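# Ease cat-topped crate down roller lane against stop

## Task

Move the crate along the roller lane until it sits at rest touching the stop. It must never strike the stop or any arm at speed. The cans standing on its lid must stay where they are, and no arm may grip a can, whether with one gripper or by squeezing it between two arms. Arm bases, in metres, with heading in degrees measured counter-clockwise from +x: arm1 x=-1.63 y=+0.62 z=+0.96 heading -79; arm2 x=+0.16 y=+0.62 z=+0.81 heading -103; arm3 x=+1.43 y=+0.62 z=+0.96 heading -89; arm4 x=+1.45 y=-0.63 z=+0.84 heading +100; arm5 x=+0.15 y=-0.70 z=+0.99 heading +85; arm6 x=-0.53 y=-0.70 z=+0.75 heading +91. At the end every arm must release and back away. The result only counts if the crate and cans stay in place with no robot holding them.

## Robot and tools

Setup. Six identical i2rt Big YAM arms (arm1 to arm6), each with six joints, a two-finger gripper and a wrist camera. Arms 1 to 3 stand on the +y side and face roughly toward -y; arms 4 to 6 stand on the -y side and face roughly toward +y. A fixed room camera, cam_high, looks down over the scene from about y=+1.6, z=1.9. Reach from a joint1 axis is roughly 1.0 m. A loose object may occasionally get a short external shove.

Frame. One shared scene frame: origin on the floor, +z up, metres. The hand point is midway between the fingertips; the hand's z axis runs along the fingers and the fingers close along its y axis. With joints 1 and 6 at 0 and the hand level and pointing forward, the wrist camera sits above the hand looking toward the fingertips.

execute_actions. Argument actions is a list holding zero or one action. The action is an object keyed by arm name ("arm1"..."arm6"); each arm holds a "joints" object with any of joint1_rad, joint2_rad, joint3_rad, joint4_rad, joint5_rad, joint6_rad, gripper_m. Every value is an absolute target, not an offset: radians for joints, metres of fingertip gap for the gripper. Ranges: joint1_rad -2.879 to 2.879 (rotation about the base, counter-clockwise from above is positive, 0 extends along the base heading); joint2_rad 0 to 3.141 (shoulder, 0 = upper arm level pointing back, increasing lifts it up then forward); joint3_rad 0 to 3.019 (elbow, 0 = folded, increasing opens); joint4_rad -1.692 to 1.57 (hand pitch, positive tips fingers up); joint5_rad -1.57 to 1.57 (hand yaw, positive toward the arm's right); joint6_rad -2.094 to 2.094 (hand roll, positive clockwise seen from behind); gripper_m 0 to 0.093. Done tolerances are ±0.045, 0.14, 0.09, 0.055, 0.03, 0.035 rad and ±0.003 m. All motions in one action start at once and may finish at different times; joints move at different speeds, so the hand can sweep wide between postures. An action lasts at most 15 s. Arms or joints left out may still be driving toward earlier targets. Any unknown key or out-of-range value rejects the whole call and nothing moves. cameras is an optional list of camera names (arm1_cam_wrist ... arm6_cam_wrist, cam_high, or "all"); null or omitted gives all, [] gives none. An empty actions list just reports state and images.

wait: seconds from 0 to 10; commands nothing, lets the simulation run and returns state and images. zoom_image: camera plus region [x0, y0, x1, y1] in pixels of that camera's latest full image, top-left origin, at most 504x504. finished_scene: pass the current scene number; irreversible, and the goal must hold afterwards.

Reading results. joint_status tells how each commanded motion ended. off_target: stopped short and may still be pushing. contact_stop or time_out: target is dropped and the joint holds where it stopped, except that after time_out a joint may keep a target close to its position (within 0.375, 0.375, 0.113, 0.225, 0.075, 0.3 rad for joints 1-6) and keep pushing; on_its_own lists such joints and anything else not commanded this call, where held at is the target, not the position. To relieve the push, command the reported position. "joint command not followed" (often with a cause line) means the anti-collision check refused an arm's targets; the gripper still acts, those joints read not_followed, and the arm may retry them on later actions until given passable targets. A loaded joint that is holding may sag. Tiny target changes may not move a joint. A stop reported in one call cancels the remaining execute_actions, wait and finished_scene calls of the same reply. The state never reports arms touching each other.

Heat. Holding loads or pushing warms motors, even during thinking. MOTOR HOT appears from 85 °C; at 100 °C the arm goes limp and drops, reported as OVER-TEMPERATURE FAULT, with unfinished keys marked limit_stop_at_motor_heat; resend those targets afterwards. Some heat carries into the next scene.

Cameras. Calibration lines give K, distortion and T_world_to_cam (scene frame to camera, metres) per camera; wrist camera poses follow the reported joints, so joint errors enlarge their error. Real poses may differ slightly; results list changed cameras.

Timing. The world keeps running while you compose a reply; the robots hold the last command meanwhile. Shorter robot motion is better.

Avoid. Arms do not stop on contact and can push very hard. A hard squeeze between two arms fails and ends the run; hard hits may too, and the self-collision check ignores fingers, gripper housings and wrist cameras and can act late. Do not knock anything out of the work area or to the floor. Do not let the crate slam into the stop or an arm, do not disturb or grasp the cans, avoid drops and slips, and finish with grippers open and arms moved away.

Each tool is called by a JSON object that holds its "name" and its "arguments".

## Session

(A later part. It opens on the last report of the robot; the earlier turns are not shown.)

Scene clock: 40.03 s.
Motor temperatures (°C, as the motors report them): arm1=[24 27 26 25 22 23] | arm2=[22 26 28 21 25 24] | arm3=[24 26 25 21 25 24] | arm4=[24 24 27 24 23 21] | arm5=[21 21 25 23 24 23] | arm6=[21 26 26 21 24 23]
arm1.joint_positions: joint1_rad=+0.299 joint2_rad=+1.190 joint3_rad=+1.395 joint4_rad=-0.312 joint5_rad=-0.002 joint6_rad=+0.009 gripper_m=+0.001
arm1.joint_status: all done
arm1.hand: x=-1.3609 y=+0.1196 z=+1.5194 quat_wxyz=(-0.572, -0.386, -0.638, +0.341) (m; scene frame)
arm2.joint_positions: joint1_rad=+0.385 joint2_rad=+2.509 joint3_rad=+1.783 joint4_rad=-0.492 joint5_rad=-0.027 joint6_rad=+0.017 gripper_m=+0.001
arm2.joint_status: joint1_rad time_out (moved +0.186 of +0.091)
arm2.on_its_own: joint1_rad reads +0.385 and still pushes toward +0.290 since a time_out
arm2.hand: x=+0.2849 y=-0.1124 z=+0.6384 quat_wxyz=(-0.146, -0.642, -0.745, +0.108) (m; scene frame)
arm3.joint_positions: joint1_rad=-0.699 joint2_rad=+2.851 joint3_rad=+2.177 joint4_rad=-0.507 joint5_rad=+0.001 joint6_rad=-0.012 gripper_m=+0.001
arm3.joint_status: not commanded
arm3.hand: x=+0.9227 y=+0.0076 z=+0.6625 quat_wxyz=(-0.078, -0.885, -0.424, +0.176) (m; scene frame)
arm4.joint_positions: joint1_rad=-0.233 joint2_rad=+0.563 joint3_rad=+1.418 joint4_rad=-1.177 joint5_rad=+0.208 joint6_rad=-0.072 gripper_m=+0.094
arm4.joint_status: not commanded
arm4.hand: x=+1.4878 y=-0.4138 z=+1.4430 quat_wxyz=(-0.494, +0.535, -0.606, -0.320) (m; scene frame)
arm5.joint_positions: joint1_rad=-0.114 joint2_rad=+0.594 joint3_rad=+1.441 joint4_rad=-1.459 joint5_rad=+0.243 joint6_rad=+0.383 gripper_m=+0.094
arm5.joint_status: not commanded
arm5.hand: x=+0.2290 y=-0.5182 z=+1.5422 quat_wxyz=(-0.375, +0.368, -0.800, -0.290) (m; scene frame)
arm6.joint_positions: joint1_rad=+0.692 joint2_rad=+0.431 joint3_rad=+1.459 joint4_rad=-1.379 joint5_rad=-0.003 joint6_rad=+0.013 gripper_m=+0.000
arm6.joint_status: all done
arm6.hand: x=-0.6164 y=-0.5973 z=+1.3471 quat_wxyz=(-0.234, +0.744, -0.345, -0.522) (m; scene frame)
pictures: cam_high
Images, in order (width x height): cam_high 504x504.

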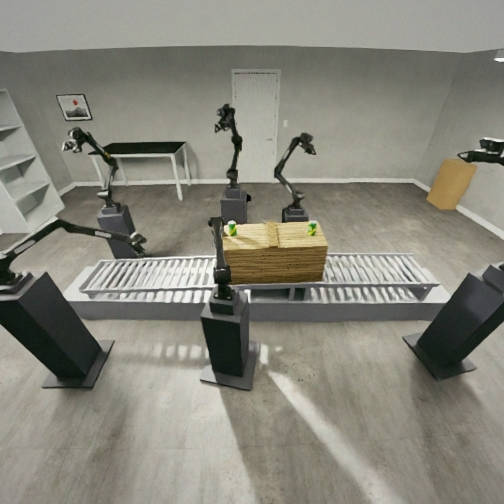

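{"name": "execute_actions", "arguments": {"actions": [{"arm2":{"joints":{"joint1_rad":0.37}},"arm3":{"joints":{"joint2_rad":1.2,"joint3_rad":1.4}},"arm4":{"joints":{"joint1_rad":0.8,"joint5_rad":0,"joint6_rad":0,"gripper_m":0}}}], "cameras": []}}

{"name": "execute_actions", "arguments": {"actions": [{"arm2":{"joints":{"joint1_rad":0.45}},"arm4":{"joints":{"joint2_rad":3.0,"joint3_rad":2.65,"joint4_rad":-0.4}}}], "cameras": []}}

{"name": "execute_actions", "arguments": {"actions": [{"arm2":{"joints":{"joint1_rad":0.53}}}], "cameras": []}}

{"name": "execute_actions", "arguments": {"actions": [{"arm2":{"joints":{"joint1_rad":0.61}}}], "cameras": ["cam_high","arm5_cam_wrist"]}}

Scene clock: 46.37 s.
Motor temperatures (°C, as the motors report them): arm1=[24 26 27 25 22 23] | arm2=[23 26 28 21 25 24] | arm3=[24 26 26 21 25 24] | arm4=[24 24 27 24 23 21] | arm5=[21 21 26 23 24 23] | arm6=[21 26 26 21 24 23]
arm1.joint_positions: joint1_rad=+0.299 joint2_rad=+1.190 joint3_rad=+1.395 joint4_rad=-0.312 joint5_rad=-0.002 joint6_rad=+0.009 gripper_m=+0.001
arm1.joint_status: not commanded
arm1.hand: x=-1.3609 y=+0.1196 z=+1.5194 quat_wxyz=(-0.572, -0.386, -0.638, +0.341) (m; scene frame)
arm2.joint_positions: joint1_rad=+0.482 joint2_rad=+2.509 joint3_rad=+1.785 joint4_rad=-0.483 joint5_rad=-0.032 joint6_rad=+0.007 gripper_m=+0.001
arm2.joint_status: joint1_rad off_target (ended at +0.483, target +0.370)
arm2.hand: x=+0.3563 y=-0.1000 z=+0.6397 quat_wxyz=(-0.156, -0.600, -0.778, +0.104) (m; scene frame)
arm3.joint_positions: joint1_rad=-0.699 joint2_rad=+1.186 joint3_rad=+1.401 joint4_rad=-0.504 joint5_rad=+0.001 joint6_rad=-0.012 gripper_m=+0.001
arm3.joint_status: all done
arm3.hand: x=+1.0801 y=+0.1922 z=+1.4736 quat_wxyz=(-0.249, -0.723, -0.348, +0.543) (m; scene frame)
arm4.joint_positions: joint1_rad=+0.795 joint2_rad=+0.563 joint3_rad=+1.418 joint4_rad=-1.177 joint5_rad=+0.002 joint6_rad=-0.017 gripper_m=+0.000
arm4.joint_status: all done
arm4.hand: x=+1.2573 y=-0.5051 z=+1.4400 quat_wxyz=(-0.178, +0.780, -0.231, -0.554) (m; scene frame)
arm5.joint_positions: joint1_rad=-0.114 joint2_rad=+0.594 joint3_rad=+1.441 joint4_rad=-1.459 joint5_rad=+0.243 joint6_rad=+0.383 gripper_m=+0.094
arm5.joint_status: not commanded
arm5.hand: x=+0.2290 y=-0.5182 z=+1.5422 quat_wxyz=(-0.375, +0.368, -0.800, -0.290) (m; scene frame)
arm6.joint_positions: joint1_rad=+0.692 joint2_rad=+0.431 joint3_rad=+1.459 joint4_rad=-1.379 joint5_rad=-0.003 joint6_rad=+0.013 gripper_m=+0.000
arm6.joint_status: not commanded
arm6.hand: x=-0.6164 y=-0.5973 z=+1.3471 quat_wxyz=(-0.234, +0.744, -0.345, -0.522) (m; scene frame)
pictures: none
No camera images: the call's "cameras" was empty. Leave "cameras" out to get every camera's image.

Scene clock: 49.17 s.
Motor temperatures (°C, as the motors report them): arm1=[24 26 27 25 22 23] | arm2=[23 26 28 21 25 24] | arm3=[24 25 26 21 25 24] | arm4=[24 24 28 24 23 21] | arm5=[21 21 26 23 24 23] | arm6=[21 26 26 21 24 23]
arm1.joint_positions: joint1_rad=+0.299 joint2_rad=+1.190 joint3_rad=+1.395 joint4_rad=-0.312 joint5_rad=-0.002 joint6_rad=+0.009 gripper_m=+0.001
arm1.joint_status: not commanded
arm1.hand: x=-1.3609 y=+0.1196 z=+1.5194 quat_wxyz=(-0.572, -0.386, -0.638, +0.341) (m; scene frame)
arm2.joint_positions: joint1_rad=+0.541 joint2_rad=+2.509 joint3_rad=+1.788 joint4_rad=-0.483 joint5_rad=-0.025 joint6_rad=+0.002 gripper_m=+0.001
arm2.joint_status: joint1_rad off_target (ended at +0.541, target +0.450)
arm2.hand: x=+0.3974 y=-0.0890 z=+0.6404 quat_wxyz=(-0.158, -0.575, -0.796, +0.103) (m; scene frame)
arm3.joint_positions: joint1_rad=-0.699 joint2_rad=+1.186 joint3_rad=+1.401 joint4_rad=-0.504 joint5_rad=+0.001 joint6_rad=-0.012 gripper_m=+0.001
arm3.joint_status: not commanded
arm3.hand: x=+1.0801 y=+0.1922 z=+1.4736 quat_wxyz=(-0.249, -0.723, -0.348, +0.543) (m; scene frame)
arm4.joint_positions: joint1_rad=+0.795 joint2_rad=+3.003 joint3_rad=+2.619 joint4_rad=-0.405 joint5_rad=+0.002 joint6_rad=-0.017 gripper_m=+0.000
arm4.joint_status: all done
arm4.hand: x=+0.6737 y=-0.1065 z=+0.6326 quat_wxyz=(-0.116, +0.888, -0.263, -0.360) (m; scene frame)
arm5.joint_positions: joint1_rad=-0.114 joint2_rad=+0.594 joint3_rad=+1.441 joint4_rad=-1.459 joint5_rad=+0.243 joint6_rad=+0.383 gripper_m=+0.094
arm5.joint_status: not commanded
arm5.hand: x=+0.2290 y=-0.5182 z=+1.5422 quat_wxyz=(-0.375, +0.368, -0.800, -0.290) (m; scene frame)
arm6.joint_positions: joint1_rad=+0.692 joint2_rad=+0.431 joint3_rad=+1.459 joint4_rad=-1.379 joint5_rad=-0.003 joint6_rad=+0.013 gripper_m=+0.000
arm6.joint_status: not commanded
arm6.hand: x=-0.6164 y=-0.5973 z=+1.3471 quat_wxyz=(-0.234, +0.744, -0.345, -0.522) (m; scene frame)
pictures: none
No camera images: the call's "cameras" was empty. Leave "cameras" out to get every camera's image.

Scene clock: 50.77 s.
Motor temperatures (°C, as the motors report them): arm1=[24 26 27 25 22 23] | arm2=[23 26 28 21 25 24] | arm3=[24 25 26 21 25 24] | arm4=[24 25 28 24 23 21] | arm5=[21 21 26 23 24 23] | arm6=[21 26 26 22 24 23]
arm1.joint_positions: joint1_rad=+0.299 joint2_rad=+1.190 joint3_rad=+1.395 joint4_rad=-0.312 joint5_rad=-0.002 joint6_rad=+0.009 gripper_m=+0.001
arm1.joint_status: not commanded
arm1.hand: x=-1.3609 y=+0.1196 z=+1.5194 quat_wxyz=(-0.572, -0.386, -0.638, +0.341) (m; scene frame)
arm2.joint_positions: joint1_rad=+0.629 joint2_rad=+2.509 joint3_rad=+1.795 joint4_rad=-0.478 joint5_rad=-0.029 joint6_rad=-0.004 gripper_m=+0.001
arm2.joint_status: joint1_rad off_target (ended at +0.629, target +0.530)
arm2.hand: x=+0.4605 y=-0.0696 z=+0.6430 quat_wxyz=(-0.167, -0.536, -0.822, +0.098) (m; scene frame)
arm3.joint_positions: joint1_rad=-0.699 joint2_rad=+1.186 joint3_rad=+1.401 joint4_rad=-0.504 joint5_rad=+0.001 joint6_rad=-0.012 gripper_m=+0.001
arm3.joint_status: not commanded
arm3.hand: x=+1.0801 y=+0.1922 z=+1.4736 quat_wxyz=(-0.249, -0.723, -0.348, +0.543) (m; scene frame)
arm4.joint_positions: joint1_rad=+0.795 joint2_rad=+3.003 joint3_rad=+2.619 joint4_rad=-0.405 joint5_rad=+0.002 joint6_rad=-0.017 gripper_m=+0.000
arm4.joint_status: not commanded
arm4.hand: x=+0.6737 y=-0.1065 z=+0.6326 quat_wxyz=(-0.116, +0.888, -0.263, -0.360) (m; scene frame)
arm5.joint_positions: joint1_rad=-0.114 joint2_rad=+0.594 joint3_rad=+1.441 joint4_rad=-1.459 joint5_rad=+0.243 joint6_rad=+0.383 gripper_m=+0.094
arm5.joint_status: not commanded
arm5.hand: x=+0.2290 y=-0.5182 z=+1.5422 quat_wxyz=(-0.375, +0.368, -0.800, -0.290) (m; scene frame)
arm6.joint_positions: joint1_rad=+0.692 joint2_rad=+0.431 joint3_rad=+1.459 joint4_rad=-1.379 joint5_rad=-0.003 joint6_rad=+0.013 gripper_m=+0.000
arm6.joint_status: not commanded
arm6.hand: x=-0.6164 y=-0.5973 z=+1.3471 quat_wxyz=(-0.234, +0.744, -0.345, -0.522) (m; scene frame)
pictures: none
No camera images: the call's "cameras" was empty. Leave "cameras" out to get every camera's image.

Scene clock: 52.33 s.
Motor temperatures (°C, as the motors report them): arm1=[24 26 27 25 22 23] | arm2=[23 26 28 21 25 24] | arm3=[24 25 26 21 25 24] | arm4=[24 25 28 24 23 21] | arm5=[21 21 26 23 24 23] | arm6=[21 26 26 22 24 23]
arm1.joint_positions: joint1_rad=+0.299 joint2_rad=+1.190 joint3_rad=+1.395 joint4_rad=-0.312 joint5_rad=-0.002 joint6_rad=+0.009 gripper_m=+0.001
arm1.joint_status: not commanded
arm1.hand: x=-1.3609 y=+0.1196 z=+1.5194 quat_wxyz=(-0.572, -0.386, -0.638, +0.341) (m; scene frame)
arm2.joint_positions: joint1_rad=+0.695 joint2_rad=+2.509 joint3_rad=+1.799 joint4_rad=-0.478 joint5_rad=-0.024 joint6_rad=-0.011 gripper_m=+0.001
arm2.joint_status: joint1_rad off_target (ended at +0.695, target +0.610)
arm2.hand: x=+0.5056 y=-0.0506 z=+0.6444 quat_wxyz=(-0.170, -0.506, -0.840, +0.097) (m; scene frame)
arm3.joint_positions: joint1_rad=-0.699 joint2_rad=+1.186 joint3_rad=+1.401 joint4_rad=-0.504 joint5_rad=+0.001 joint6_rad=-0.012 gripper_m=+0.001
arm3.joint_status: not commanded
arm3.hand: x=+1.0801 y=+0.1922 z=+1.4736 quat_wxyz=(-0.249, -0.723, -0.348, +0.543) (m; scene frame)
arm4.joint_positions: joint1_rad=+0.795 joint2_rad=+3.003 joint3_rad=+2.619 joint4_rad=-0.405 joint5_rad=+0.002 joint6_rad=-0.017 gripper_m=+0.000
arm4.joint_status: not commanded
arm4.hand: x=+0.6737 y=-0.1065 z=+0.6326 quat_wxyz=(-0.116, +0.888, -0.263, -0.360) (m; scene frame)
arm5.joint_positions: joint1_rad=-0.114 joint2_rad=+0.594 joint3_rad=+1.441 joint4_rad=-1.459 joint5_rad=+0.243 joint6_rad=+0.383 gripper_m=+0.094
arm5.joint_status: not commanded
arm5.hand: x=+0.2290 y=-0.5182 z=+1.5422 quat_wxyz=(-0.375, +0.368, -0.800, -0.290) (m; scene frame)
arm6.joint_positions: joint1_rad=+0.692 joint2_rad=+0.431 joint3_rad=+1.459 joint4_rad=-1.379 joint5_rad=-0.003 joint6_rad=+0.013 gripper_m=+0.000
arm6.joint_status: not commanded
arm6.hand: x=-0.6164 y=-0.5973 z=+1.3471 quat_wxyz=(-0.234, +0.744, -0.345, -0.522) (m; scene frame)
pictures: arm5_cam_wrist, cam_high
Images, in order (width x height): arm5_cam_wrist 504x504, cam_high 504x504.

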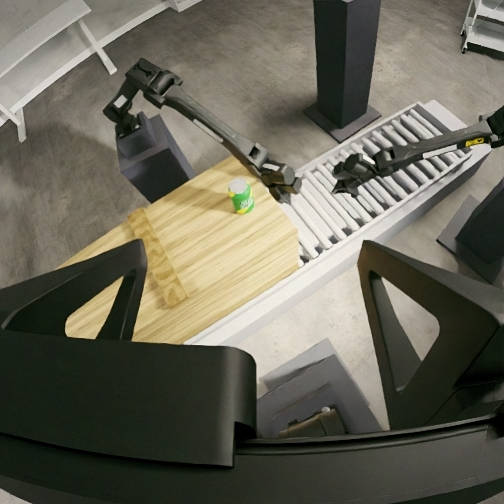

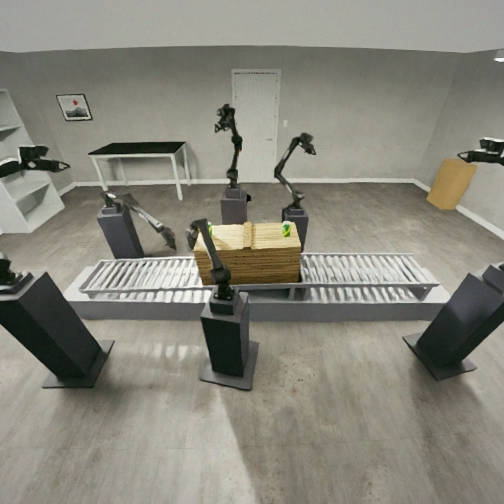

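{"name": "execute_actions", "arguments": {"actions": [{"arm2":{"joints":{"joint1_rad":0.7,"joint4_rad":-0.65}},"arm4":{"joints":{"joint1_rad":0.87}}}], "cameras": []}}

{"name": "execute_actions", "arguments": {"actions": [{"arm2":{"joints":{"joint1_rad":0.79,"joint4_rad":-0.75}}}], "cameras": []}}

{"name": "execute_actions", "arguments": {"actions": [{"arm2":{"joints":{"joint1_rad":0.88}}}], "cameras": ["cam_high","arm5_cam_wrist"]}}

Scene clock: 55.93 s.
Motor temperatures (°C, as the motors report them): arm1=[24 25 27 25 22 23] | arm2=[23 26 28 21 25 24] | arm3=[24 24 26 21 25 24] | arm4=[24 25 28 24 23 21] | arm5=[21 21 26 23 24 23] | arm6=[21 26 26 22 24 23]
arm1.joint_positions: joint1_rad=+0.299 joint2_rad=+1.190 joint3_rad=+1.395 joint4_rad=-0.312 joint5_rad=-0.002 joint6_rad=+0.009 gripper_m=+0.001
arm1.joint_status: not commanded
arm1.hand: x=-1.3609 y=+0.1196 z=+1.5194 quat_wxyz=(-0.572, -0.386, -0.638, +0.341) (m; scene frame)
arm2.joint_positions: joint1_rad=+0.780 joint2_rad=+2.506 joint3_rad=+1.806 joint4_rad=-0.617 joint5_rad=-0.023 joint6_rad=-0.021 gripper_m=+0.001
arm2.joint_status: joint1_rad off_target (ended at +0.780, target +0.700); the others done
arm2.hand: x=+0.5456 y=+0.0046 z=+0.6370 quat_wxyz=(-0.117, -0.471, -0.872, +0.059) (m; scene frame)
arm3.joint_positions: joint1_rad=-0.699 joint2_rad=+1.186 joint3_rad=+1.401 joint4_rad=-0.504 joint5_rad=+0.001 joint6_rad=-0.012 gripper_m=+0.001
arm3.joint_status: not commanded
arm3.hand: x=+1.0801 y=+0.1922 z=+1.4736 quat_wxyz=(-0.249, -0.723, -0.348, +0.543) (m; scene frame)
arm4.joint_positions: joint1_rad=+0.871 joint2_rad=+3.003 joint3_rad=+2.619 joint4_rad=-0.405 joint5_rad=+0.002 joint6_rad=-0.017 gripper_m=+0.000
arm4.joint_status: all done
arm4.hand: x=+0.6364 y=-0.1664 z=+0.6323 quat_wxyz=(-0.102, +0.897, -0.230, -0.364) (m; scene frame)
arm5.joint_positions: joint1_rad=-0.114 joint2_rad=+0.594 joint3_rad=+1.441 joint4_rad=-1.459 joint5_rad=+0.243 joint6_rad=+0.383 gripper_m=+0.094
arm5.joint_status: not commanded
arm5.hand: x=+0.2290 y=-0.5182 z=+1.5422 quat_wxyz=(-0.375, +0.368, -0.800, -0.290) (m; scene frame)
arm6.joint_positions: joint1_rad=+0.692 joint2_rad=+0.431 joint3_rad=+1.459 joint4_rad=-1.379 joint5_rad=-0.003 joint6_rad=+0.013 gripper_m=+0.000
arm6.joint_status: not commanded
arm6.hand: x=-0.6164 y=-0.5973 z=+1.3471 quat_wxyz=(-0.234, +0.744, -0.345, -0.522) (m; scene frame)
pictures: none
No camera images: the call's "cameras" was empty. Leave "cameras" out to get every camera's image.

Scene clock: 57.33 s.
Motor temperatures (°C, as the motors report them): arm1=[24 25 27 25 22 23] | arm2=[23 26 28 21 25 24] | arm3=[24 24 26 21 25 24] | arm4=[24 25 28 24 23 21] | arm5=[21 21 26 23 24 23] | arm6=[21 26 26 22 24 23]
arm1.joint_positions: joint1_rad=+0.299 joint2_rad=+1.190 joint3_rad=+1.395 joint4_rad=-0.312 joint5_rad=-0.002 joint6_rad=+0.009 gripper_m=+0.001
arm1.joint_status: not commanded
arm1.hand: x=-1.3609 y=+0.1196 z=+1.5194 quat_wxyz=(-0.572, -0.386, -0.638, +0.341) (m; scene frame)
arm2.joint_positions: joint1_rad=+0.861 joint2_rad=+2.505 joint3_rad=+1.811 joint4_rad=-0.717 joint5_rad=-0.020 joint6_rad=-0.030 gripper_m=+0.001
arm2.joint_status: joint1_rad off_target (ended at +0.861, target +0.790); the others done
arm2.hand: x=+0.5809 y=+0.0541 z=+0.6343 quat_wxyz=(-0.077, -0.435, -0.897, +0.035) (m; scene frame)
arm3.joint_positions: joint1_rad=-0.699 joint2_rad=+1.186 joint3_rad=+1.401 joint4_rad=-0.504 joint5_rad=+0.001 joint6_rad=-0.012 gripper_m=+0.001
arm3.joint_status: not commanded
arm3.hand: x=+1.0801 y=+0.1922 z=+1.4736 quat_wxyz=(-0.249, -0.723, -0.348, +0.543) (m; scene frame)
arm4.joint_positions: joint1_rad=+0.871 joint2_rad=+3.003 joint3_rad=+2.619 joint4_rad=-0.405 joint5_rad=+0.002 joint6_rad=-0.017 gripper_m=+0.000
arm4.joint_status: not commanded
arm4.hand: x=+0.6364 y=-0.1664 z=+0.6323 quat_wxyz=(-0.102, +0.897, -0.230, -0.364) (m; scene frame)
arm5.joint_positions: joint1_rad=-0.114 joint2_rad=+0.594 joint3_rad=+1.441 joint4_rad=-1.459 joint5_rad=+0.243 joint6_rad=+0.383 gripper_m=+0.094
arm5.joint_status: not commanded
arm5.hand: x=+0.2290 y=-0.5182 z=+1.5422 quat_wxyz=(-0.375, +0.368, -0.800, -0.290) (m; scene frame)
arm6.joint_positions: joint1_rad=+0.692 joint2_rad=+0.431 joint3_rad=+1.459 joint4_rad=-1.379 joint5_rad=-0.003 joint6_rad=+0.013 gripper_m=+0.000
arm6.joint_status: not commanded
arm6.hand: x=-0.6164 y=-0.5973 z=+1.3471 quat_wxyz=(-0.234, +0.744, -0.345, -0.522) (m; scene frame)
pictures: none
No camera images: the call's "cameras" was empty. Leave "cameras" out to get every camera's image.

Scene clock: 58.73 s.
Motor temperatures (°C, as the motors report them): arm1=[24 25 27 25 22 23] | arm2=[23 26 28 21 25 24] | arm3=[24 24 26 21 25 24] | arm4=[24 26 29 24 23 21] | arm5=[21 21 26 23 24 23] | arm6=[21 26 26 22 24 23]
arm1.joint_positions: joint1_rad=+0.299 joint2_rad=+1.190 joint3_rad=+1.395 joint4_rad=-0.312 joint5_rad=-0.002 joint6_rad=+0.009 gripper_m=+0.001
arm1.joint_status: not commanded
arm1.hand: x=-1.3609 y=+0.1196 z=+1.5194 quat_wxyz=(-0.572, -0.386, -0.638, +0.341) (m; scene frame)
arm2.joint_positions: joint1_rad=+0.952 joint2_rad=+2.504 joint3_rad=+1.820 joint4_rad=-0.709 joint5_rad=-0.022 joint6_rad=-0.040 gripper_m=+0.001
arm2.joint_status: joint1_rad off_target (ended at +0.952, target +0.880)
arm2.hand: x=+0.6346 y=+0.0900 z=+0.6374 quat_wxyz=(-0.086, -0.388, -0.917, +0.035) (m; scene frame)
arm3.joint_positions: joint1_rad=-0.699 joint2_rad=+1.186 joint3_rad=+1.401 joint4_rad=-0.504 joint5_rad=+0.001 joint6_rad=-0.012 gripper_m=+0.001
arm3.joint_status: not commanded
arm3.hand: x=+1.0801 y=+0.1922 z=+1.4736 quat_wxyz=(-0.249, -0.723, -0.348, +0.543) (m; scene frame)
arm4.joint_positions: joint1_rad=+0.871 joint2_rad=+3.003 joint3_rad=+2.619 joint4_rad=-0.405 joint5_rad=+0.002 joint6_rad=-0.017 gripper_m=+0.000
arm4.joint_status: not commanded
arm4.hand: x=+0.6364 y=-0.1664 z=+0.6323 quat_wxyz=(-0.102, +0.897, -0.230, -0.364) (m; scene frame)
arm5.joint_positions: joint1_rad=-0.114 joint2_rad=+0.594 joint3_rad=+1.441 joint4_rad=-1.459 joint5_rad=+0.243 joint6_rad=+0.383 gripper_m=+0.094
arm5.joint_status: not commanded
arm5.hand: x=+0.2290 y=-0.5182 z=+1.5422 quat_wxyz=(-0.375, +0.368, -0.800, -0.290) (m; scene frame)
arm6.joint_positions: joint1_rad=+0.692 joint2_rad=+0.431 joint3_rad=+1.459 joint4_rad=-1.379 joint5_rad=-0.003 joint6_rad=+0.013 gripper_m=+0.000
arm6.joint_status: not commanded
arm6.hand: x=-0.6164 y=-0.5973 z=+1.3471 quat_wxyz=(-0.234, +0.744, -0.345, -0.522) (m; scene frame)
pictures: arm5_cam_wrist, cam_high
Images, in order (width x height): arm5_cam_wrist 504x504, cam_high 504x504.

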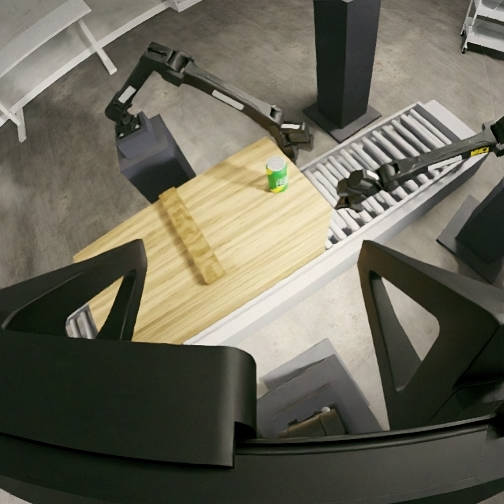

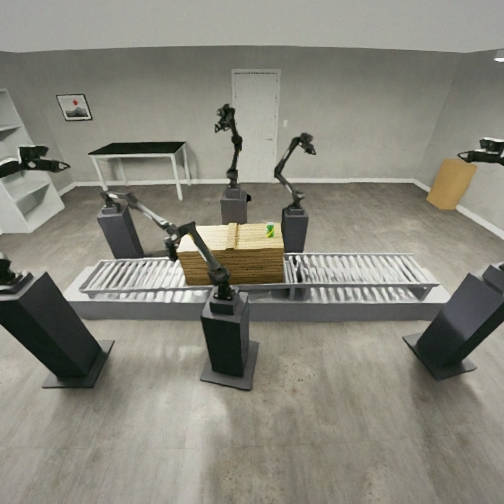

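{"name": "execute_actions", "arguments": {"actions": [{"arm2":{"joints":{"joint1_rad":0.97,"joint2_rad":2.58,"joint3_rad":1.93}},"arm4":{"joints":{"joint1_rad":0.82}}}], "cameras": []}}

{"name": "execute_actions", "arguments": {"actions": [{"arm2":{"joints":{"joint1_rad":1.06,"joint2_rad":2.64,"joint3_rad":2.05}}}], "cameras": ["cam_high","arm5_cam_wrist"]}}

Scene clock: 61.57 s.
Motor temperatures (°C, as the motors report them): arm1=[24 25 27 25 22 23] | arm2=[23 26 28 21 25 24] | arm3=[24 24 26 21 25 24] | arm4=[24 26 29 24 23 21] | arm5=[21 21 26 23 24 23] | arm6=[21 26 26 22 24 23]
arm1.joint_positions: joint1_rad=+0.299 joint2_rad=+1.190 joint3_rad=+1.395 joint4_rad=-0.312 joint5_rad=-0.002 joint6_rad=+0.009 gripper_m=+0.001
arm1.joint_status: not commanded
arm1.hand: x=-1.3609 y=+0.1196 z=+1.5194 quat_wxyz=(-0.572, -0.386, -0.638, +0.341) (m; scene frame)
arm2.joint_positions: joint1_rad=+1.046 joint2_rad=+2.561 joint3_rad=+1.942 joint4_rad=-0.705 joint5_rad=-0.025 joint6_rad=-0.041 gripper_m=+0.001
arm2.joint_status: joint1_rad off_target (ended at +1.047, target +0.970); the others done
arm2.hand: x=+0.7122 y=+0.1096 z=+0.6398 quat_wxyz=(-0.119, -0.342, -0.931, +0.043) (m; scene frame)
arm3.joint_positions: joint1_rad=-0.699 joint2_rad=+1.186 joint3_rad=+1.401 joint4_rad=-0.504 joint5_rad=+0.001 joint6_rad=-0.012 gripper_m=+0.001
arm3.joint_status: not commanded
arm3.hand: x=+1.0801 y=+0.1922 z=+1.4736 quat_wxyz=(-0.249, -0.723, -0.348, +0.543) (m; scene frame)
arm4.joint_positions: joint1_rad=+0.815 joint2_rad=+3.003 joint3_rad=+2.619 joint4_rad=-0.405 joint5_rad=+0.002 joint6_rad=-0.017 gripper_m=+0.000
arm4.joint_status: all done
arm4.hand: x=+0.6637 y=-0.1217 z=+0.6325 quat_wxyz=(-0.113, +0.890, -0.255, -0.361) (m; scene frame)
arm5.joint_positions: joint1_rad=-0.114 joint2_rad=+0.594 joint3_rad=+1.441 joint4_rad=-1.459 joint5_rad=+0.243 joint6_rad=+0.383 gripper_m=+0.094
arm5.joint_status: not commanded
arm5.hand: x=+0.2290 y=-0.5182 z=+1.5422 quat_wxyz=(-0.375, +0.368, -0.800, -0.290) (m; scene frame)
arm6.joint_positions: joint1_rad=+0.692 joint2_rad=+0.431 joint3_rad=+1.459 joint4_rad=-1.379 joint5_rad=-0.003 joint6_rad=+0.013 gripper_m=+0.000
arm6.joint_status: not commanded
arm6.hand: x=-0.6164 y=-0.5973 z=+1.3471 quat_wxyz=(-0.234, +0.744, -0.345, -0.522) (m; scene frame)
pictures: none
No camera images: the call's "cameras" was empty. Leave "cameras" out to get every camera's image.

Scene clock: 62.57 s.
Motor temperatures (°C, as the motors report them): arm1=[24 25 27 25 22 23] | arm2=[23 26 28 21 25 24] | arm3=[24 24 26 21 25 24] | arm4=[24 26 29 24 23 21] | arm5=[21 21 26 23 24 23] | arm6=[21 26 26 22 24 23]
arm1.joint_positions: joint1_rad=+0.299 joint2_rad=+1.190 joint3_rad=+1.395 joint4_rad=-0.312 joint5_rad=-0.002 joint6_rad=+0.009 gripper_m=+0.001
arm1.joint_status: not commanded
arm1.hand: x=-1.3609 y=+0.1196 z=+1.5194 quat_wxyz=(-0.572, -0.386, -0.638, +0.341) (m; scene frame)
arm2.joint_positions: joint1_rad=+1.079 joint2_rad=+2.618 joint3_rad=+2.022 joint4_rad=-0.730 joint5_rad=-0.005 joint6_rad=-0.019 gripper_m=+0.001
arm2.joint_status: all done
arm2.hand: x=+0.7356 y=+0.1163 z=+0.6268 quat_wxyz=(-0.116, -0.339, -0.933, +0.048) (m; scene frame)
arm3.joint_positions: joint1_rad=-0.699 joint2_rad=+1.186 joint3_rad=+1.401 joint4_rad=-0.504 joint5_rad=+0.001 joint6_rad=-0.012 gripper_m=+0.001
arm3.joint_status: not commanded
arm3.hand: x=+1.0801 y=+0.1922 z=+1.4736 quat_wxyz=(-0.249, -0.723, -0.348, +0.543) (m; scene frame)
arm4.joint_positions: joint1_rad=+0.801 joint2_rad=+3.005 joint3_rad=+2.619 joint4_rad=-0.405 joint5_rad=+0.002 joint6_rad=-0.005 gripper_m=+0.000
arm4.joint_status: not commanded
arm4.hand: x=+0.6715 y=-0.1114 z=+0.6304 quat_wxyz=(-0.113, +0.887, -0.266, -0.359) (m; scene frame)
arm5.joint_positions: joint1_rad=-0.114 joint2_rad=+0.594 joint3_rad=+1.441 joint4_rad=-1.459 joint5_rad=+0.243 joint6_rad=+0.383 gripper_m=+0.094
arm5.joint_status: not commanded
arm5.hand: x=+0.2290 y=-0.5182 z=+1.5422 quat_wxyz=(-0.375, +0.368, -0.800, -0.290) (m; scene frame)
arm6.joint_positions: joint1_rad=+0.692 joint2_rad=+0.431 joint3_rad=+1.459 joint4_rad=-1.379 joint5_rad=-0.003 joint6_rad=+0.013 gripper_m=+0.000
arm6.joint_status: not commanded
arm6.hand: x=-0.6164 y=-0.5973 z=+1.3471 quat_wxyz=(-0.234, +0.744, -0.345, -0.522) (m; scene frame)
pictures: arm5_cam_wrist, cam_high
Images, in order (width x height): arm5_cam_wrist 504x504, cam_high 504x504.

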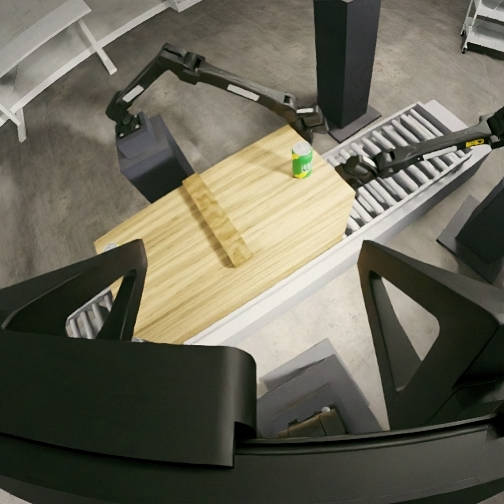

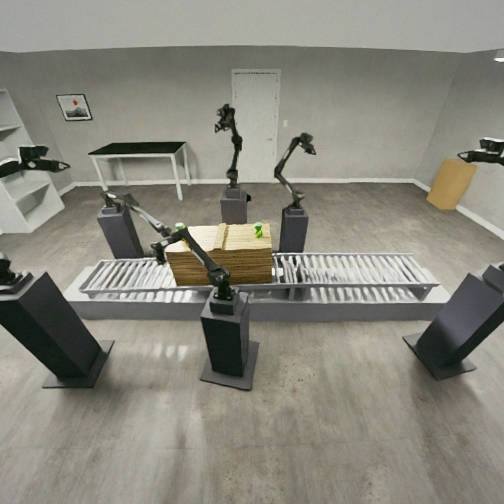

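Handed over. Arm2 out, arm4 yields.

{"name": "execute_actions", "arguments": {"actions": [{"arm2":{"joints":{"joint1_rad":1.6}}}], "cameras": []}}

{"name": "execute_actions", "arguments": {"actions": [{"arm4":{"joints":{"joint1_rad":0.72}}}], "cameras": []}}

{"name": "execute_actions", "arguments": {"actions": [{"arm4":{"joints":{"joint1_rad":0.62}}}], "cameras": []}}

{"name": "execute_actions", "arguments": {"actions": [{"arm4":{"joints":{"joint1_rad":0.58,"joint2_rad":2.85,"joint3_rad":2.37}}}], "cameras": []}}

{"name": "execute_actions", "arguments": {"actions": [{"arm4":{"joints":{"joint1_rad":0.54,"joint2_rad":2.7,"joint3_rad":2.09,"joint4_rad":-0.45}}}], "cameras": []}}

{"name": "execute_actions", "arguments": {"actions": [{"arm4":{"joints":{"joint1_rad":0.5,"joint2_rad":2.56,"joint3_rad":1.82,"joint4_rad":-0.5}}}], "cameras": []}}

{"name": "execute_actions", "arguments": {"actions": [{"arm4":{"joints":{"joint1_rad":0.41}}}], "cameras": []}}

{"name": "execute_actions", "arguments": {"actions": [{"arm4":{"joints":{"joint1_rad":0.32}}}], "cameras": []}}

{"name": "execute_actions", "arguments": {"actions": [{"arm4":{"joints":{"joint1_rad":0.23}}}], "cameras": []}}

{"name": "execute_actions", "arguments": {"actions": [{"arm4":{"joints":{"joint1_rad":0.14}}}], "cameras": ["cam_high","arm4_cam_wrist"]}}

Scene clock: 69.77 s.
Motor temperatures (°C, as the motors report them): arm1=[24 25 28 25 22 23] | arm2=[22 27 28 21 25 24] | arm3=[24 24 26 21 25 24] | arm4=[24 26 29 24 23 21] | arm5=[21 21 26 23 24 23] | arm6=[21 26 26 22 24 23]
arm1.joint_positions: joint1_rad=+0.299 joint2_rad=+1.190 joint3_rad=+1.395 joint4_rad=-0.312 joint5_rad=-0.002 joint6_rad=+0.009 gripper_m=+0.001
arm1.joint_status: not commanded
arm1.hand: x=-1.3609 y=+0.1196 z=+1.5194 quat_wxyz=(-0.572, -0.386, -0.638, +0.341) (m; scene frame)
arm2.joint_positions: joint1_rad=+1.606 joint2_rad=+2.619 joint3_rad=+2.022 joint4_rad=-0.737 joint5_rad=+0.001 joint6_rad=-0.007 gripper_m=+0.001
arm2.joint_status: all done
arm2.hand: x=+0.9070 y=+0.4717 z=+0.6204 quat_wxyz=(-0.117, -0.090, -0.989, +0.019) (m; scene frame)
arm3.joint_positions: joint1_rad=-0.699 joint2_rad=+1.186 joint3_rad=+1.401 joint4_rad=-0.504 joint5_rad=+0.001 joint6_rad=-0.012 gripper_m=+0.001
arm3.joint_status: not commanded
arm3.hand: x=+1.0801 y=+0.1922 z=+1.4736 quat_wxyz=(-0.249, -0.723, -0.348, +0.543) (m; scene frame)
arm4.joint_positions: joint1_rad=+0.801 joint2_rad=+3.005 joint3_rad=+2.619 joint4_rad=-0.405 joint5_rad=+0.002 joint6_rad=-0.005 gripper_m=+0.000
arm4.joint_status: not commanded
arm4.hand: x=+0.6715 y=-0.1114 z=+0.6304 quat_wxyz=(-0.113, +0.887, -0.266, -0.359) (m; scene frame)
arm5.joint_positions: joint1_rad=-0.114 joint2_rad=+0.594 joint3_rad=+1.441 joint4_rad=-1.459 joint5_rad=+0.243 joint6_rad=+0.383 gripper_m=+0.094
arm5.joint_status: not commanded
arm5.hand: x=+0.2290 y=-0.5182 z=+1.5422 quat_wxyz=(-0.375, +0.368, -0.800, -0.290) (m; scene frame)
arm6.joint_positions: joint1_rad=+0.692 joint2_rad=+0.431 joint3_rad=+1.459 joint4_rad=-1.379 joint5_rad=-0.003 joint6_rad=+0.013 gripper_m=+0.000
arm6.joint_status: not commanded
arm6.hand: x=-0.6164 y=-0.5973 z=+1.3471 quat_wxyz=(-0.234, +0.744, -0.345, -0.522) (m; scene frame)
pictures: none
No camera images: the call's "cameras" was empty. Leave "cameras" out to get every camera's image.

Scene clock: 71.20 s.
Motor temperatures (°C, as the motors report them): arm1=[24 25 28 25 22 23] | arm2=[22 27 28 21 25 24] | arm3=[24 24 26 21 25 24] | arm4=[24 27 29 24 23 21] | arm5=[21 21 26 23 24 23] | arm6=[21 26 26 22 24 23]
arm1.joint_positions: joint1_rad=+0.299 joint2_rad=+1.190 joint3_rad=+1.395 joint4_rad=-0.312 joint5_rad=-0.002 joint6_rad=+0.009 gripper_m=+0.001
arm1.joint_status: not commanded
arm1.hand: x=-1.3609 y=+0.1196 z=+1.5194 quat_wxyz=(-0.572, -0.386, -0.638, +0.341) (m; scene frame)
arm2.joint_positions: joint1_rad=+1.606 joint2_rad=+2.619 joint3_rad=+2.022 joint4_rad=-0.737 joint5_rad=+0.001 joint6_rad=-0.007 gripper_m=+0.001
arm2.joint_status: not commanded
arm2.hand: x=+0.9070 y=+0.4717 z=+0.6204 quat_wxyz=(-0.117, -0.090, -0.989, +0.019) (m; scene frame)
arm3.joint_positions: joint1_rad=-0.699 joint2_rad=+1.186 joint3_rad=+1.401 joint4_rad=-0.504 joint5_rad=+0.001 joint6_rad=-0.012 gripper_m=+0.001
arm3.joint_status: not commanded
arm3.hand: x=+1.0801 y=+0.1922 z=+1.4736 quat_wxyz=(-0.249, -0.723, -0.348, +0.543) (m; scene frame)
arm4.joint_positions: joint1_rad=+0.651 joint2_rad=+3.015 joint3_rad=+2.615 joint4_rad=-0.407 joint5_rad=+0.005 joint6_rad=+0.031 gripper_m=+0.000
arm4.joint_status: joint1_rad off_target (ended at +0.651, target +0.720)
arm4.hand: x=+0.7619 y=-0.0039 z=+0.6198 quat_wxyz=(-0.133, +0.861, -0.349, -0.345) (m; scene frame)
arm5.joint_positions: joint1_rad=-0.114 joint2_rad=+0.594 joint3_rad=+1.441 joint4_rad=-1.459 joint5_rad=+0.243 joint6_rad=+0.383 gripper_m=+0.094
arm5.joint_status: not commanded
arm5.hand: x=+0.2290 y=-0.5182 z=+1.5422 quat_wxyz=(-0.375, +0.368, -0.800, -0.290) (m; scene frame)
arm6.joint_positions: joint1_rad=+0.692 joint2_rad=+0.431 joint3_rad=+1.459 joint4_rad=-1.379 joint5_rad=-0.003 joint6_rad=+0.013 gripper_m=+0.000
arm6.joint_status: not commanded
arm6.hand: x=-0.6164 y=-0.5973 z=+1.3471 quat_wxyz=(-0.234, +0.744, -0.345, -0.522) (m; scene frame)
pictures: none
No camera images: the call's "cameras" was empty. Leave "cameras" out to get every camera's image.

Scene clock: 72.73 s.
Motor temperatures (°C, as the motors report them): arm1=[24 25 28 25 22 23] | arm2=[22 27 29 21 25 24] | arm3=[24 23 27 21 25 24] | arm4=[24 27 29 24 23 21] | arm5=[21 21 26 23 24 23] | arm6=[21 26 26 22 24 23]
arm1.joint_positions: joint1_rad=+0.299 joint2_rad=+1.190 joint3_rad=+1.395 joint4_rad=-0.312 joint5_rad=-0.002 joint6_rad=+0.009 gripper_m=+0.001
arm1.joint_status: not commanded
arm1.hand: x=-1.3609 y=+0.1196 z=+1.5194 quat_wxyz=(-0.572, -0.386, -0.638, +0.341) (m; scene frame)
arm2.joint_positions: joint1_rad=+1.606 joint2_rad=+2.619 joint3_rad=+2.022 joint4_rad=-0.737 joint5_rad=+0.001 joint6_rad=-0.007 gripper_m=+0.001
arm2.joint_status: not commanded
arm2.hand: x=+0.9070 y=+0.4717 z=+0.6204 quat_wxyz=(-0.117, -0.090, -0.989, +0.019) (m; scene frame)
arm3.joint_positions: joint1_rad=-0.699 joint2_rad=+1.186 joint3_rad=+1.401 joint4_rad=-0.504 joint5_rad=+0.001 joint6_rad=-0.012 gripper_m=+0.001
arm3.joint_status: not commanded
arm3.hand: x=+1.0801 y=+0.1922 z=+1.4736 quat_wxyz=(-0.249, -0.723, -0.348, +0.543) (m; scene frame)
arm4.joint_positions: joint1_rad=+0.561 joint2_rad=+3.017 joint3_rad=+2.615 joint4_rad=-0.407 joint5_rad=+0.004 joint6_rad=+0.030 gripper_m=+0.000
arm4.joint_status: joint1_rad off_target (ended at +0.561, target +0.620)
arm4.hand: x=+0.8210 y=+0.0546 z=+0.6192 quat_wxyz=(-0.148, +0.845, -0.386, -0.339) (m; scene frame)
arm5.joint_positions: joint1_rad=-0.114 joint2_rad=+0.594 joint3_rad=+1.441 joint4_rad=-1.459 joint5_rad=+0.243 joint6_rad=+0.383 gripper_m=+0.094
arm5.joint_status: not commanded
arm5.hand: x=+0.2290 y=-0.5182 z=+1.5422 quat_wxyz=(-0.375, +0.368, -0.800, -0.290) (m; scene frame)
arm6.joint_positions: joint1_rad=+0.692 joint2_rad=+0.431 joint3_rad=+1.459 joint4_rad=-1.379 joint5_rad=-0.003 joint6_rad=+0.013 gripper_m=+0.000
arm6.joint_status: not commanded
arm6.hand: x=-0.6164 y=-0.5973 z=+1.3471 quat_wxyz=(-0.234, +0.744, -0.345, -0.522) (m; scene frame)
pictures: none
No camera images: the call's "cameras" was empty. Leave "cameras" out to get every camera's image.

Scene clock: 74.20 s.
Motor temperatures (°C, as the motors report them): arm1=[24 25 28 25 22 23] | arm2=[22 27 29 21 25 24] | arm3=[24 23 27 21 25 24] | arm4=[24 27 29 24 23 21] | arm5=[21 21 26 23 24 23] | arm6=[21 26 27 22 24 23]
arm1.joint_positions: joint1_rad=+0.299 joint2_rad=+1.190 joint3_rad=+1.395 joint4_rad=-0.312 joint5_rad=-0.002 joint6_rad=+0.009 gripper_m=+0.001
arm1.joint_status: not commanded
arm1.hand: x=-1.3609 y=+0.1196 z=+1.5194 quat_wxyz=(-0.572, -0.386, -0.638, +0.341) (m; scene frame)
arm2.joint_positions: joint1_rad=+1.606 joint2_rad=+2.619 joint3_rad=+2.022 joint4_rad=-0.737 joint5_rad=+0.001 joint6_rad=-0.007 gripper_m=+0.001
arm2.joint_status: not commanded
arm2.hand: x=+0.9070 y=+0.4717 z=+0.6204 quat_wxyz=(-0.117, -0.090, -0.989, +0.019) (m; scene frame)
arm3.joint_positions: joint1_rad=-0.699 joint2_rad=+1.186 joint3_rad=+1.401 joint4_rad=-0.504 joint5_rad=+0.001 joint6_rad=-0.012 gripper_m=+0.001
arm3.joint_status: not commanded
arm3.hand: x=+1.0801 y=+0.1922 z=+1.4736 quat_wxyz=(-0.249, -0.723, -0.348, +0.543) (m; scene frame)
arm4.joint_positions: joint1_rad=+0.519 joint2_rad=+2.871 joint3_rad=+2.357 joint4_rad=-0.407 joint5_rad=+0.004 joint6_rad=+0.042 gripper_m=+0.000
arm4.joint_status: joint1_rad off_target (ended at +0.518, target +0.580); the others done
arm4.hand: x=+0.8770 y=+0.0488 z=+0.6188 quat_wxyz=(-0.132, +0.851, -0.418, -0.288) (m; scene frame)
arm5.joint_positions: joint1_rad=-0.114 joint2_rad=+0.594 joint3_rad=+1.441 joint4_rad=-1.459 joint5_rad=+0.243 joint6_rad=+0.383 gripper_m=+0.094
arm5.joint_status: not commanded
arm5.hand: x=+0.2290 y=-0.5182 z=+1.5422 quat_wxyz=(-0.375, +0.368, -0.800, -0.290) (m; scene frame)
arm6.joint_positions: joint1_rad=+0.692 joint2_rad=+0.431 joint3_rad=+1.459 joint4_rad=-1.379 joint5_rad=-0.003 joint6_rad=+0.013 gripper_m=+0.000
arm6.joint_status: not commanded
arm6.hand: x=-0.6164 y=-0.5973 z=+1.3471 quat_wxyz=(-0.234, +0.744, -0.345, -0.522) (m; scene frame)
pictures: none
No camera images: the call's "cameras" was empty. Leave "cameras" out to get every camera's image.

Scene clock: 75.73 s.
Motor temperatures (°C, as the motors report them): arm1=[24 25 28 25 22 23] | arm2=[22 27 29 21 25 24] | arm3=[24 23 27 21 25 24] | arm4=[24 27 29 24 23 21] | arm5=[21 21 26 23 24 23] | arm6=[21 26 27 22 24 23]
arm1.joint_positions: joint1_rad=+0.299 joint2_rad=+1.190 joint3_rad=+1.395 joint4_rad=-0.312 joint5_rad=-0.002 joint6_rad=+0.009 gripper_m=+0.001
arm1.joint_status: not commanded
arm1.hand: x=-1.3609 y=+0.1196 z=+1.5194 quat_wxyz=(-0.572, -0.386, -0.638, +0.341) (m; scene frame)
arm2.joint_positions: joint1_rad=+1.606 joint2_rad=+2.619 joint3_rad=+2.022 joint4_rad=-0.737 joint5_rad=+0.001 joint6_rad=-0.007 gripper_m=+0.001
arm2.joint_status: not commanded
arm2.hand: x=+0.9070 y=+0.4717 z=+0.6204 quat_wxyz=(-0.117, -0.090, -0.989, +0.019) (m; scene frame)
arm3.joint_positions: joint1_rad=-0.699 joint2_rad=+1.186 joint3_rad=+1.401 joint4_rad=-0.504 joint5_rad=+0.001 joint6_rad=-0.012 gripper_m=+0.001
arm3.joint_status: not commanded
arm3.hand: x=+1.0801 y=+0.1922 z=+1.4736 quat_wxyz=(-0.249, -0.723, -0.348, +0.543) (m; scene frame)
arm4.joint_positions: joint1_rad=+0.462 joint2_rad=+2.704 joint3_rad=+2.068 joint4_rad=-0.453 joint5_rad=+0.009 joint6_rad=+0.064 gripper_m=+0.000
arm4.joint_status: joint1_rad off_target (ended at +0.463, target +0.540); the others done
arm4.hand: x=+0.9594 y=+0.0233 z=+0.6218 quat_wxyz=(-0.106, +0.855, -0.462, -0.212) (m; scene frame)
arm5.joint_positions: joint1_rad=-0.114 joint2_rad=+0.594 joint3_rad=+1.441 joint4_rad=-1.459 joint5_rad=+0.243 joint6_rad=+0.383 gripper_m=+0.094
arm5.joint_status: not commanded
arm5.hand: x=+0.2290 y=-0.5182 z=+1.5422 quat_wxyz=(-0.375, +0.368, -0.800, -0.290) (m; scene frame)
arm6.joint_positions: joint1_rad=+0.692 joint2_rad=+0.431 joint3_rad=+1.459 joint4_rad=-1.379 joint5_rad=-0.003 joint6_rad=+0.013 gripper_m=+0.000
arm6.joint_status: not commanded
arm6.hand: x=-0.6164 y=-0.5973 z=+1.3471 quat_wxyz=(-0.234, +0.744, -0.345, -0.522) (m; scene frame)
pictures: none
No camera images: the call's "cameras" was empty. Leave "cameras" out to get every camera's image.

Scene clock: 77.30 s.
Motor temperatures (°C, as the motors report them): arm1=[24 25 28 25 22 23] | arm2=[22 27 29 21 25 24] | arm3=[24 23 27 21 25 24] | arm4=[24 27 29 24 23 22] | arm5=[21 21 26 23 24 23] | arm6=[21 26 27 22 24 23]
arm1.joint_positions: joint1_rad=+0.299 joint2_rad=+1.190 joint3_rad=+1.395 joint4_rad=-0.312 joint5_rad=-0.002 joint6_rad=+0.009 gripper_m=+0.001
arm1.joint_status: not commanded
arm1.hand: x=-1.3609 y=+0.1196 z=+1.5194 quat_wxyz=(-0.572, -0.386, -0.638, +0.341) (m; scene frame)
arm2.joint_positions: joint1_rad=+1.606 joint2_rad=+2.619 joint3_rad=+2.022 joint4_rad=-0.737 joint5_rad=+0.001 joint6_rad=-0.007 gripper_m=+0.001
arm2.joint_status: not commanded
arm2.hand: x=+0.9070 y=+0.4717 z=+0.6204 quat_wxyz=(-0.117, -0.090, -0.989, +0.019) (m; scene frame)
arm3.joint_positions: joint1_rad=-0.699 joint2_rad=+1.186 joint3_rad=+1.401 joint4_rad=-0.504 joint5_rad=+0.001 joint6_rad=-0.012 gripper_m=+0.001
arm3.joint_status: not commanded
arm3.hand: x=+1.0801 y=+0.1922 z=+1.4736 quat_wxyz=(-0.249, -0.723, -0.348, +0.543) (m; scene frame)
arm4.joint_positions: joint1_rad=+0.418 joint2_rad=+2.562 joint3_rad=+1.794 joint4_rad=-0.508 joint5_rad=+0.011 joint6_rad=+0.080 gripper_m=+0.000
arm4.joint_status: joint1_rad off_target (ended at +0.418, target +0.500); the others done
arm4.hand: x=+1.0417 y=-0.0320 z=+0.6183 quat_wxyz=(-0.070, +0.855, -0.497, -0.127) (m; scene frame)
arm5.joint_positions: joint1_rad=-0.114 joint2_rad=+0.594 joint3_rad=+1.441 joint4_rad=-1.459 joint5_rad=+0.243 joint6_rad=+0.383 gripper_m=+0.094
arm5.joint_status: not commanded
arm5.hand: x=+0.2290 y=-0.5182 z=+1.5422 quat_wxyz=(-0.375, +0.368, -0.800, -0.290) (m; scene frame)
arm6.joint_positions: joint1_rad=+0.692 joint2_rad=+0.431 joint3_rad=+1.459 joint4_rad=-1.379 joint5_rad=-0.003 joint6_rad=+0.013 gripper_m=+0.000
arm6.joint_status: not commanded
arm6.hand: x=-0.6164 y=-0.5973 z=+1.3471 quat_wxyz=(-0.234, +0.744, -0.345, -0.522) (m; scene frame)
pictures: none
No camera images: the call's "cameras" was empty. Leave "cameras" out to get every camera's image.

Scene clock: 78.93 s.
Motor temperatures (°C, as the motors report them): arm1=[24 25 28 25 22 23] | arm2=[22 27 29 21 25 24] | arm3=[24 23 27 21 25 24] | arm4=[24 27 29 24 23 22] | arm5=[21 21 26 23 24 23] | arm6=[21 26 27 22 24 23]
arm1.joint_positions: joint1_rad=+0.299 joint2_rad=+1.190 joint3_rad=+1.395 joint4_rad=-0.312 joint5_rad=-0.002 joint6_rad=+0.009 gripper_m=+0.001
arm1.joint_status: not commanded
arm1.hand: x=-1.3609 y=+0.1196 z=+1.5194 quat_wxyz=(-0.572, -0.386, -0.638, +0.341) (m; scene frame)
arm2.joint_positions: joint1_rad=+1.606 joint2_rad=+2.619 joint3_rad=+2.022 joint4_rad=-0.737 joint5_rad=+0.001 joint6_rad=-0.007 gripper_m=+0.001
arm2.joint_status: not commanded
arm2.hand: x=+0.9070 y=+0.4717 z=+0.6204 quat_wxyz=(-0.117, -0.090, -0.989, +0.019) (m; scene frame)
arm3.joint_positions: joint1_rad=-0.699 joint2_rad=+1.186 joint3_rad=+1.401 joint4_rad=-0.504 joint5_rad=+0.001 joint6_rad=-0.012 gripper_m=+0.001
arm3.joint_status: not commanded
arm3.hand: x=+1.0801 y=+0.1922 z=+1.4736 quat_wxyz=(-0.249, -0.723, -0.348, +0.543) (m; scene frame)
arm4.joint_positions: joint1_rad=+0.343 joint2_rad=+2.563 joint3_rad=+1.788 joint4_rad=-0.512 joint5_rad=+0.009 joint6_rad=+0.061 gripper_m=+0.000
arm4.joint_status: joint1_rad off_target (ended at +0.343, target +0.410)
arm4.hand: x=+1.0895 y=-0.0074 z=+0.6157 quat_wxyz=(-0.073, +0.842, -0.521, -0.119) (m; scene frame)
arm5.joint_positions: joint1_rad=-0.114 joint2_rad=+0.594 joint3_rad=+1.441 joint4_rad=-1.459 joint5_rad=+0.243 joint6_rad=+0.383 gripper_m=+0.094
arm5.joint_status: not commanded
arm5.hand: x=+0.2290 y=-0.5182 z=+1.5422 quat_wxyz=(-0.375, +0.368, -0.800, -0.290) (m; scene frame)
arm6.joint_positions: joint1_rad=+0.692 joint2_rad=+0.431 joint3_rad=+1.459 joint4_rad=-1.379 joint5_rad=-0.003 joint6_rad=+0.013 gripper_m=+0.000
arm6.joint_status: not commanded
arm6.hand: x=-0.6164 y=-0.5973 z=+1.3471 quat_wxyz=(-0.234, +0.744, -0.345, -0.522) (m; scene frame)
pictures: none
No camera images: the call's "cameras" was empty. Leave "cameras" out to get every camera's image.

Scene clock: 80.50 s.
Motor temperatures (°C, as the motors report them): arm1=[24 25 28 25 22 23] | arm2=[22 27 29 21 25 24] | arm3=[24 23 27 21 25 24] | arm4=[24 27 29 24 23 22] | arm5=[21 21 26 23 24 23] | arm6=[21 26 27 22 24 23]
arm1.joint_positions: joint1_rad=+0.299 joint2_rad=+1.190 joint3_rad=+1.395 joint4_rad=-0.312 joint5_rad=-0.002 joint6_rad=+0.009 gripper_m=+0.001
arm1.joint_status: not commanded
arm1.hand: x=-1.3609 y=+0.1196 z=+1.5194 quat_wxyz=(-0.572, -0.386, -0.638, +0.341) (m; scene frame)
arm2.joint_positions: joint1_rad=+1.606 joint2_rad=+2.619 joint3_rad=+2.022 joint4_rad=-0.737 joint5_rad=+0.001 joint6_rad=-0.007 gripper_m=+0.001
arm2.joint_status: not commanded
arm2.hand: x=+0.9070 y=+0.4717 z=+0.6204 quat_wxyz=(-0.117, -0.090, -0.989, +0.019) (m; scene frame)
arm3.joint_positions: joint1_rad=-0.699 joint2_rad=+1.186 joint3_rad=+1.401 joint4_rad=-0.504 joint5_rad=+0.001 joint6_rad=-0.012 gripper_m=+0.001
arm3.joint_status: not commanded
arm3.hand: x=+1.0801 y=+0.1922 z=+1.4736 quat_wxyz=(-0.249, -0.723, -0.348, +0.543) (m; scene frame)
arm4.joint_positions: joint1_rad=+0.227 joint2_rad=+2.566 joint3_rad=+1.785 joint4_rad=-0.521 joint5_rad=+0.017 joint6_rad=+0.061 gripper_m=+0.000
arm4.joint_status: joint1_rad off_target (ended at +0.227, target +0.320)
arm4.hand: x=+1.1669 y=+0.0260 z=+0.6126 quat_wxyz=(-0.080, +0.811, -0.570, -0.107) (m; scene frame)
arm5.joint_positions: joint1_rad=-0.114 joint2_rad=+0.594 joint3_rad=+1.441 joint4_rad=-1.459 joint5_rad=+0.243 joint6_rad=+0.383 gripper_m=+0.094
arm5.joint_status: not commanded
arm5.hand: x=+0.2290 y=-0.5182 z=+1.5422 quat_wxyz=(-0.375, +0.368, -0.800, -0.290) (m; scene frame)
arm6.joint_positions: joint1_rad=+0.692 joint2_rad=+0.431 joint3_rad=+1.459 joint4_rad=-1.379 joint5_rad=-0.003 joint6_rad=+0.013 gripper_m=+0.000
arm6.joint_status: not commanded
arm6.hand: x=-0.6164 y=-0.5973 z=+1.3471 quat_wxyz=(-0.234, +0.744, -0.345, -0.522) (m; scene frame)
pictures: none
No camera images: the call's "cameras" was empty. Leave "cameras" out to get every camera's image.

Scene clock: 82.00 s.
Motor temperatures (°C, as the motors report them): arm1=[24 25 28 25 22 23] | arm2=[22 27 29 21 25 24] | arm3=[24 23 27 21 25 24] | arm4=[24 27 29 24 23 22] | arm5=[21 21 26 23 24 23] | arm6=[21 26 27 22 24 23]
arm1.joint_positions: joint1_rad=+0.299 joint2_rad=+1.190 joint3_rad=+1.395 joint4_rad=-0.312 joint5_rad=-0.002 joint6_rad=+0.009 gripper_m=+0.001
arm1.joint_status: not commanded
arm1.hand: x=-1.3609 y=+0.1196 z=+1.5194 quat_wxyz=(-0.572, -0.386, -0.638, +0.341) (m; scene frame)
arm2.joint_positions: joint1_rad=+1.606 joint2_rad=+2.619 joint3_rad=+2.022 joint4_rad=-0.737 joint5_rad=+0.001 joint6_rad=-0.007 gripper_m=+0.001
arm2.joint_status: not commanded
arm2.hand: x=+0.9070 y=+0.4717 z=+0.6204 quat_wxyz=(-0.117, -0.090, -0.989, +0.019) (m; scene frame)
arm3.joint_positions: joint1_rad=-0.699 joint2_rad=+1.186 joint3_rad=+1.401 joint4_rad=-0.504 joint5_rad=+0.001 joint6_rad=-0.012 gripper_m=+0.001
arm3.joint_status: not commanded
arm3.hand: x=+1.0801 y=+0.1922 z=+1.4736 quat_wxyz=(-0.249, -0.723, -0.348, +0.543) (m; scene frame)
arm4.joint_positions: joint1_rad=+0.151 joint2_rad=+2.568 joint3_rad=+1.785 joint4_rad=-0.521 joint5_rad=+0.019 joint6_rad=+0.003 gripper_m=+0.000
arm4.joint_status: joint1_rad off_target (ended at +0.151, target +0.230)
arm4.hand: x=+1.2179 y=+0.0448 z=+0.6117 quat_wxyz=(-0.087, +0.806, -0.577, -0.100) (m; scene frame)
arm5.joint_positions: joint1_rad=-0.114 joint2_rad=+0.594 joint3_rad=+1.441 joint4_rad=-1.459 joint5_rad=+0.243 joint6_rad=+0.383 gripper_m=+0.094
arm5.joint_status: not commanded
arm5.hand: x=+0.2290 y=-0.5182 z=+1.5422 quat_wxyz=(-0.375, +0.368, -0.800, -0.290) (m; scene frame)
arm6.joint_positions: joint1_rad=+0.692 joint2_rad=+0.431 joint3_rad=+1.459 joint4_rad=-1.379 joint5_rad=-0.003 joint6_rad=+0.013 gripper_m=+0.000
arm6.joint_status: not commanded
arm6.hand: x=-0.6164 y=-0.5973 z=+1.3471 quat_wxyz=(-0.234, +0.744, -0.345, -0.522) (m; scene frame)
pictures: none
No camera images: the call's "cameras" was empty. Leave "cameras" out to get every camera's image.

Scene clock: 83.60 s.
Motor temperatures (°C, as the motors report them): arm1=[24 25 28 25 22 23] | arm2=[22 27 29 21 25 24] | arm3=[24 23 27 21 25 24] | arm4=[24 27 29 24 23 22] | arm5=[21 21 26 23 24 23] | arm6=[21 26 27 22 24 23]
arm1.joint_positions: joint1_rad=+0.299 joint2_rad=+1.190 joint3_rad=+1.395 joint4_rad=-0.312 joint5_rad=-0.002 joint6_rad=+0.009 gripper_m=+0.001
arm1.joint_status: not commanded
arm1.hand: x=-1.3609 y=+0.1196 z=+1.5194 quat_wxyz=(-0.572, -0.386, -0.638, +0.341) (m; scene frame)
arm2.joint_positions: joint1_rad=+1.606 joint2_rad=+2.619 joint3_rad=+2.022 joint4_rad=-0.737 joint5_rad=+0.001 joint6_rad=-0.007 gripper_m=+0.001
arm2.joint_status: not commanded
arm2.hand: x=+0.9070 y=+0.4717 z=+0.6204 quat_wxyz=(-0.117, -0.090, -0.989, +0.019) (m; scene frame)
arm3.joint_positions: joint1_rad=-0.699 joint2_rad=+1.186 joint3_rad=+1.401 joint4_rad=-0.504 joint5_rad=+0.001 joint6_rad=-0.012 gripper_m=+0.001
arm3.joint_status: not commanded
arm3.hand: x=+1.0801 y=+0.1922 z=+1.4736 quat_wxyz=(-0.249, -0.723, -0.348, +0.543) (m; scene frame)
arm4.joint_positions: joint1_rad=+0.043 joint2_rad=+2.570 joint3_rad=+1.785 joint4_rad=-0.521 joint5_rad=+0.025 joint6_rad=+0.002 gripper_m=+0.000
arm4.joint_status: joint1_rad off_target (ended at +0.043, target +0.140)
arm4.hand: x=+1.2937 y=+0.0651 z=+0.6107 quat_wxyz=(-0.095, +0.773, -0.620, -0.093) (m; scene frame)
arm5.joint_positions: joint1_rad=-0.114 joint2_rad=+0.594 joint3_rad=+1.441 joint4_rad=-1.459 joint5_rad=+0.243 joint6_rad=+0.383 gripper_m=+0.094
arm5.joint_status: not commanded
arm5.hand: x=+0.2290 y=-0.5182 z=+1.5422 quat_wxyz=(-0.375, +0.368, -0.800, -0.290) (m; scene frame)
arm6.joint_positions: joint1_rad=+0.692 joint2_rad=+0.431 joint3_rad=+1.459 joint4_rad=-1.379 joint5_rad=-0.003 joint6_rad=+0.013 gripper_m=+0.000
arm6.joint_status: not commanded
arm6.hand: x=-0.6164 y=-0.5973 z=+1.3471 quat_wxyz=(-0.234, +0.744, -0.345, -0.522) (m; scene frame)
pictures: arm4_cam_wrist, cam_high
camera_calibration (this result's frames):
arm4_cam_wrist: T_world_to_cam=[[0.975679, 0.218519, 0.017333, -1.28855], [0.19785, -0.911911, 0.359546, -0.409937], [0.0943736, -0.347372, -0.932966, 0.597413], [0, 0, 0, 1]] pos_world=[1.28193, 0.11527, 0.727092]
Images, in order (width x height): arm4_cam_wrist 504x504, cam_high 504x504.

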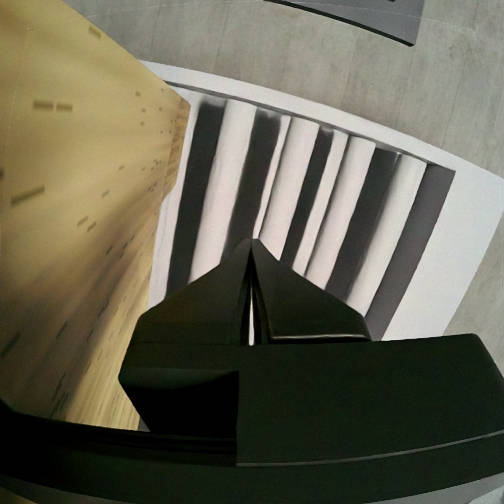

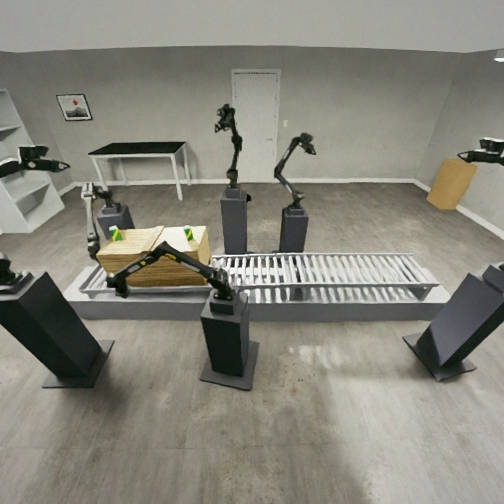

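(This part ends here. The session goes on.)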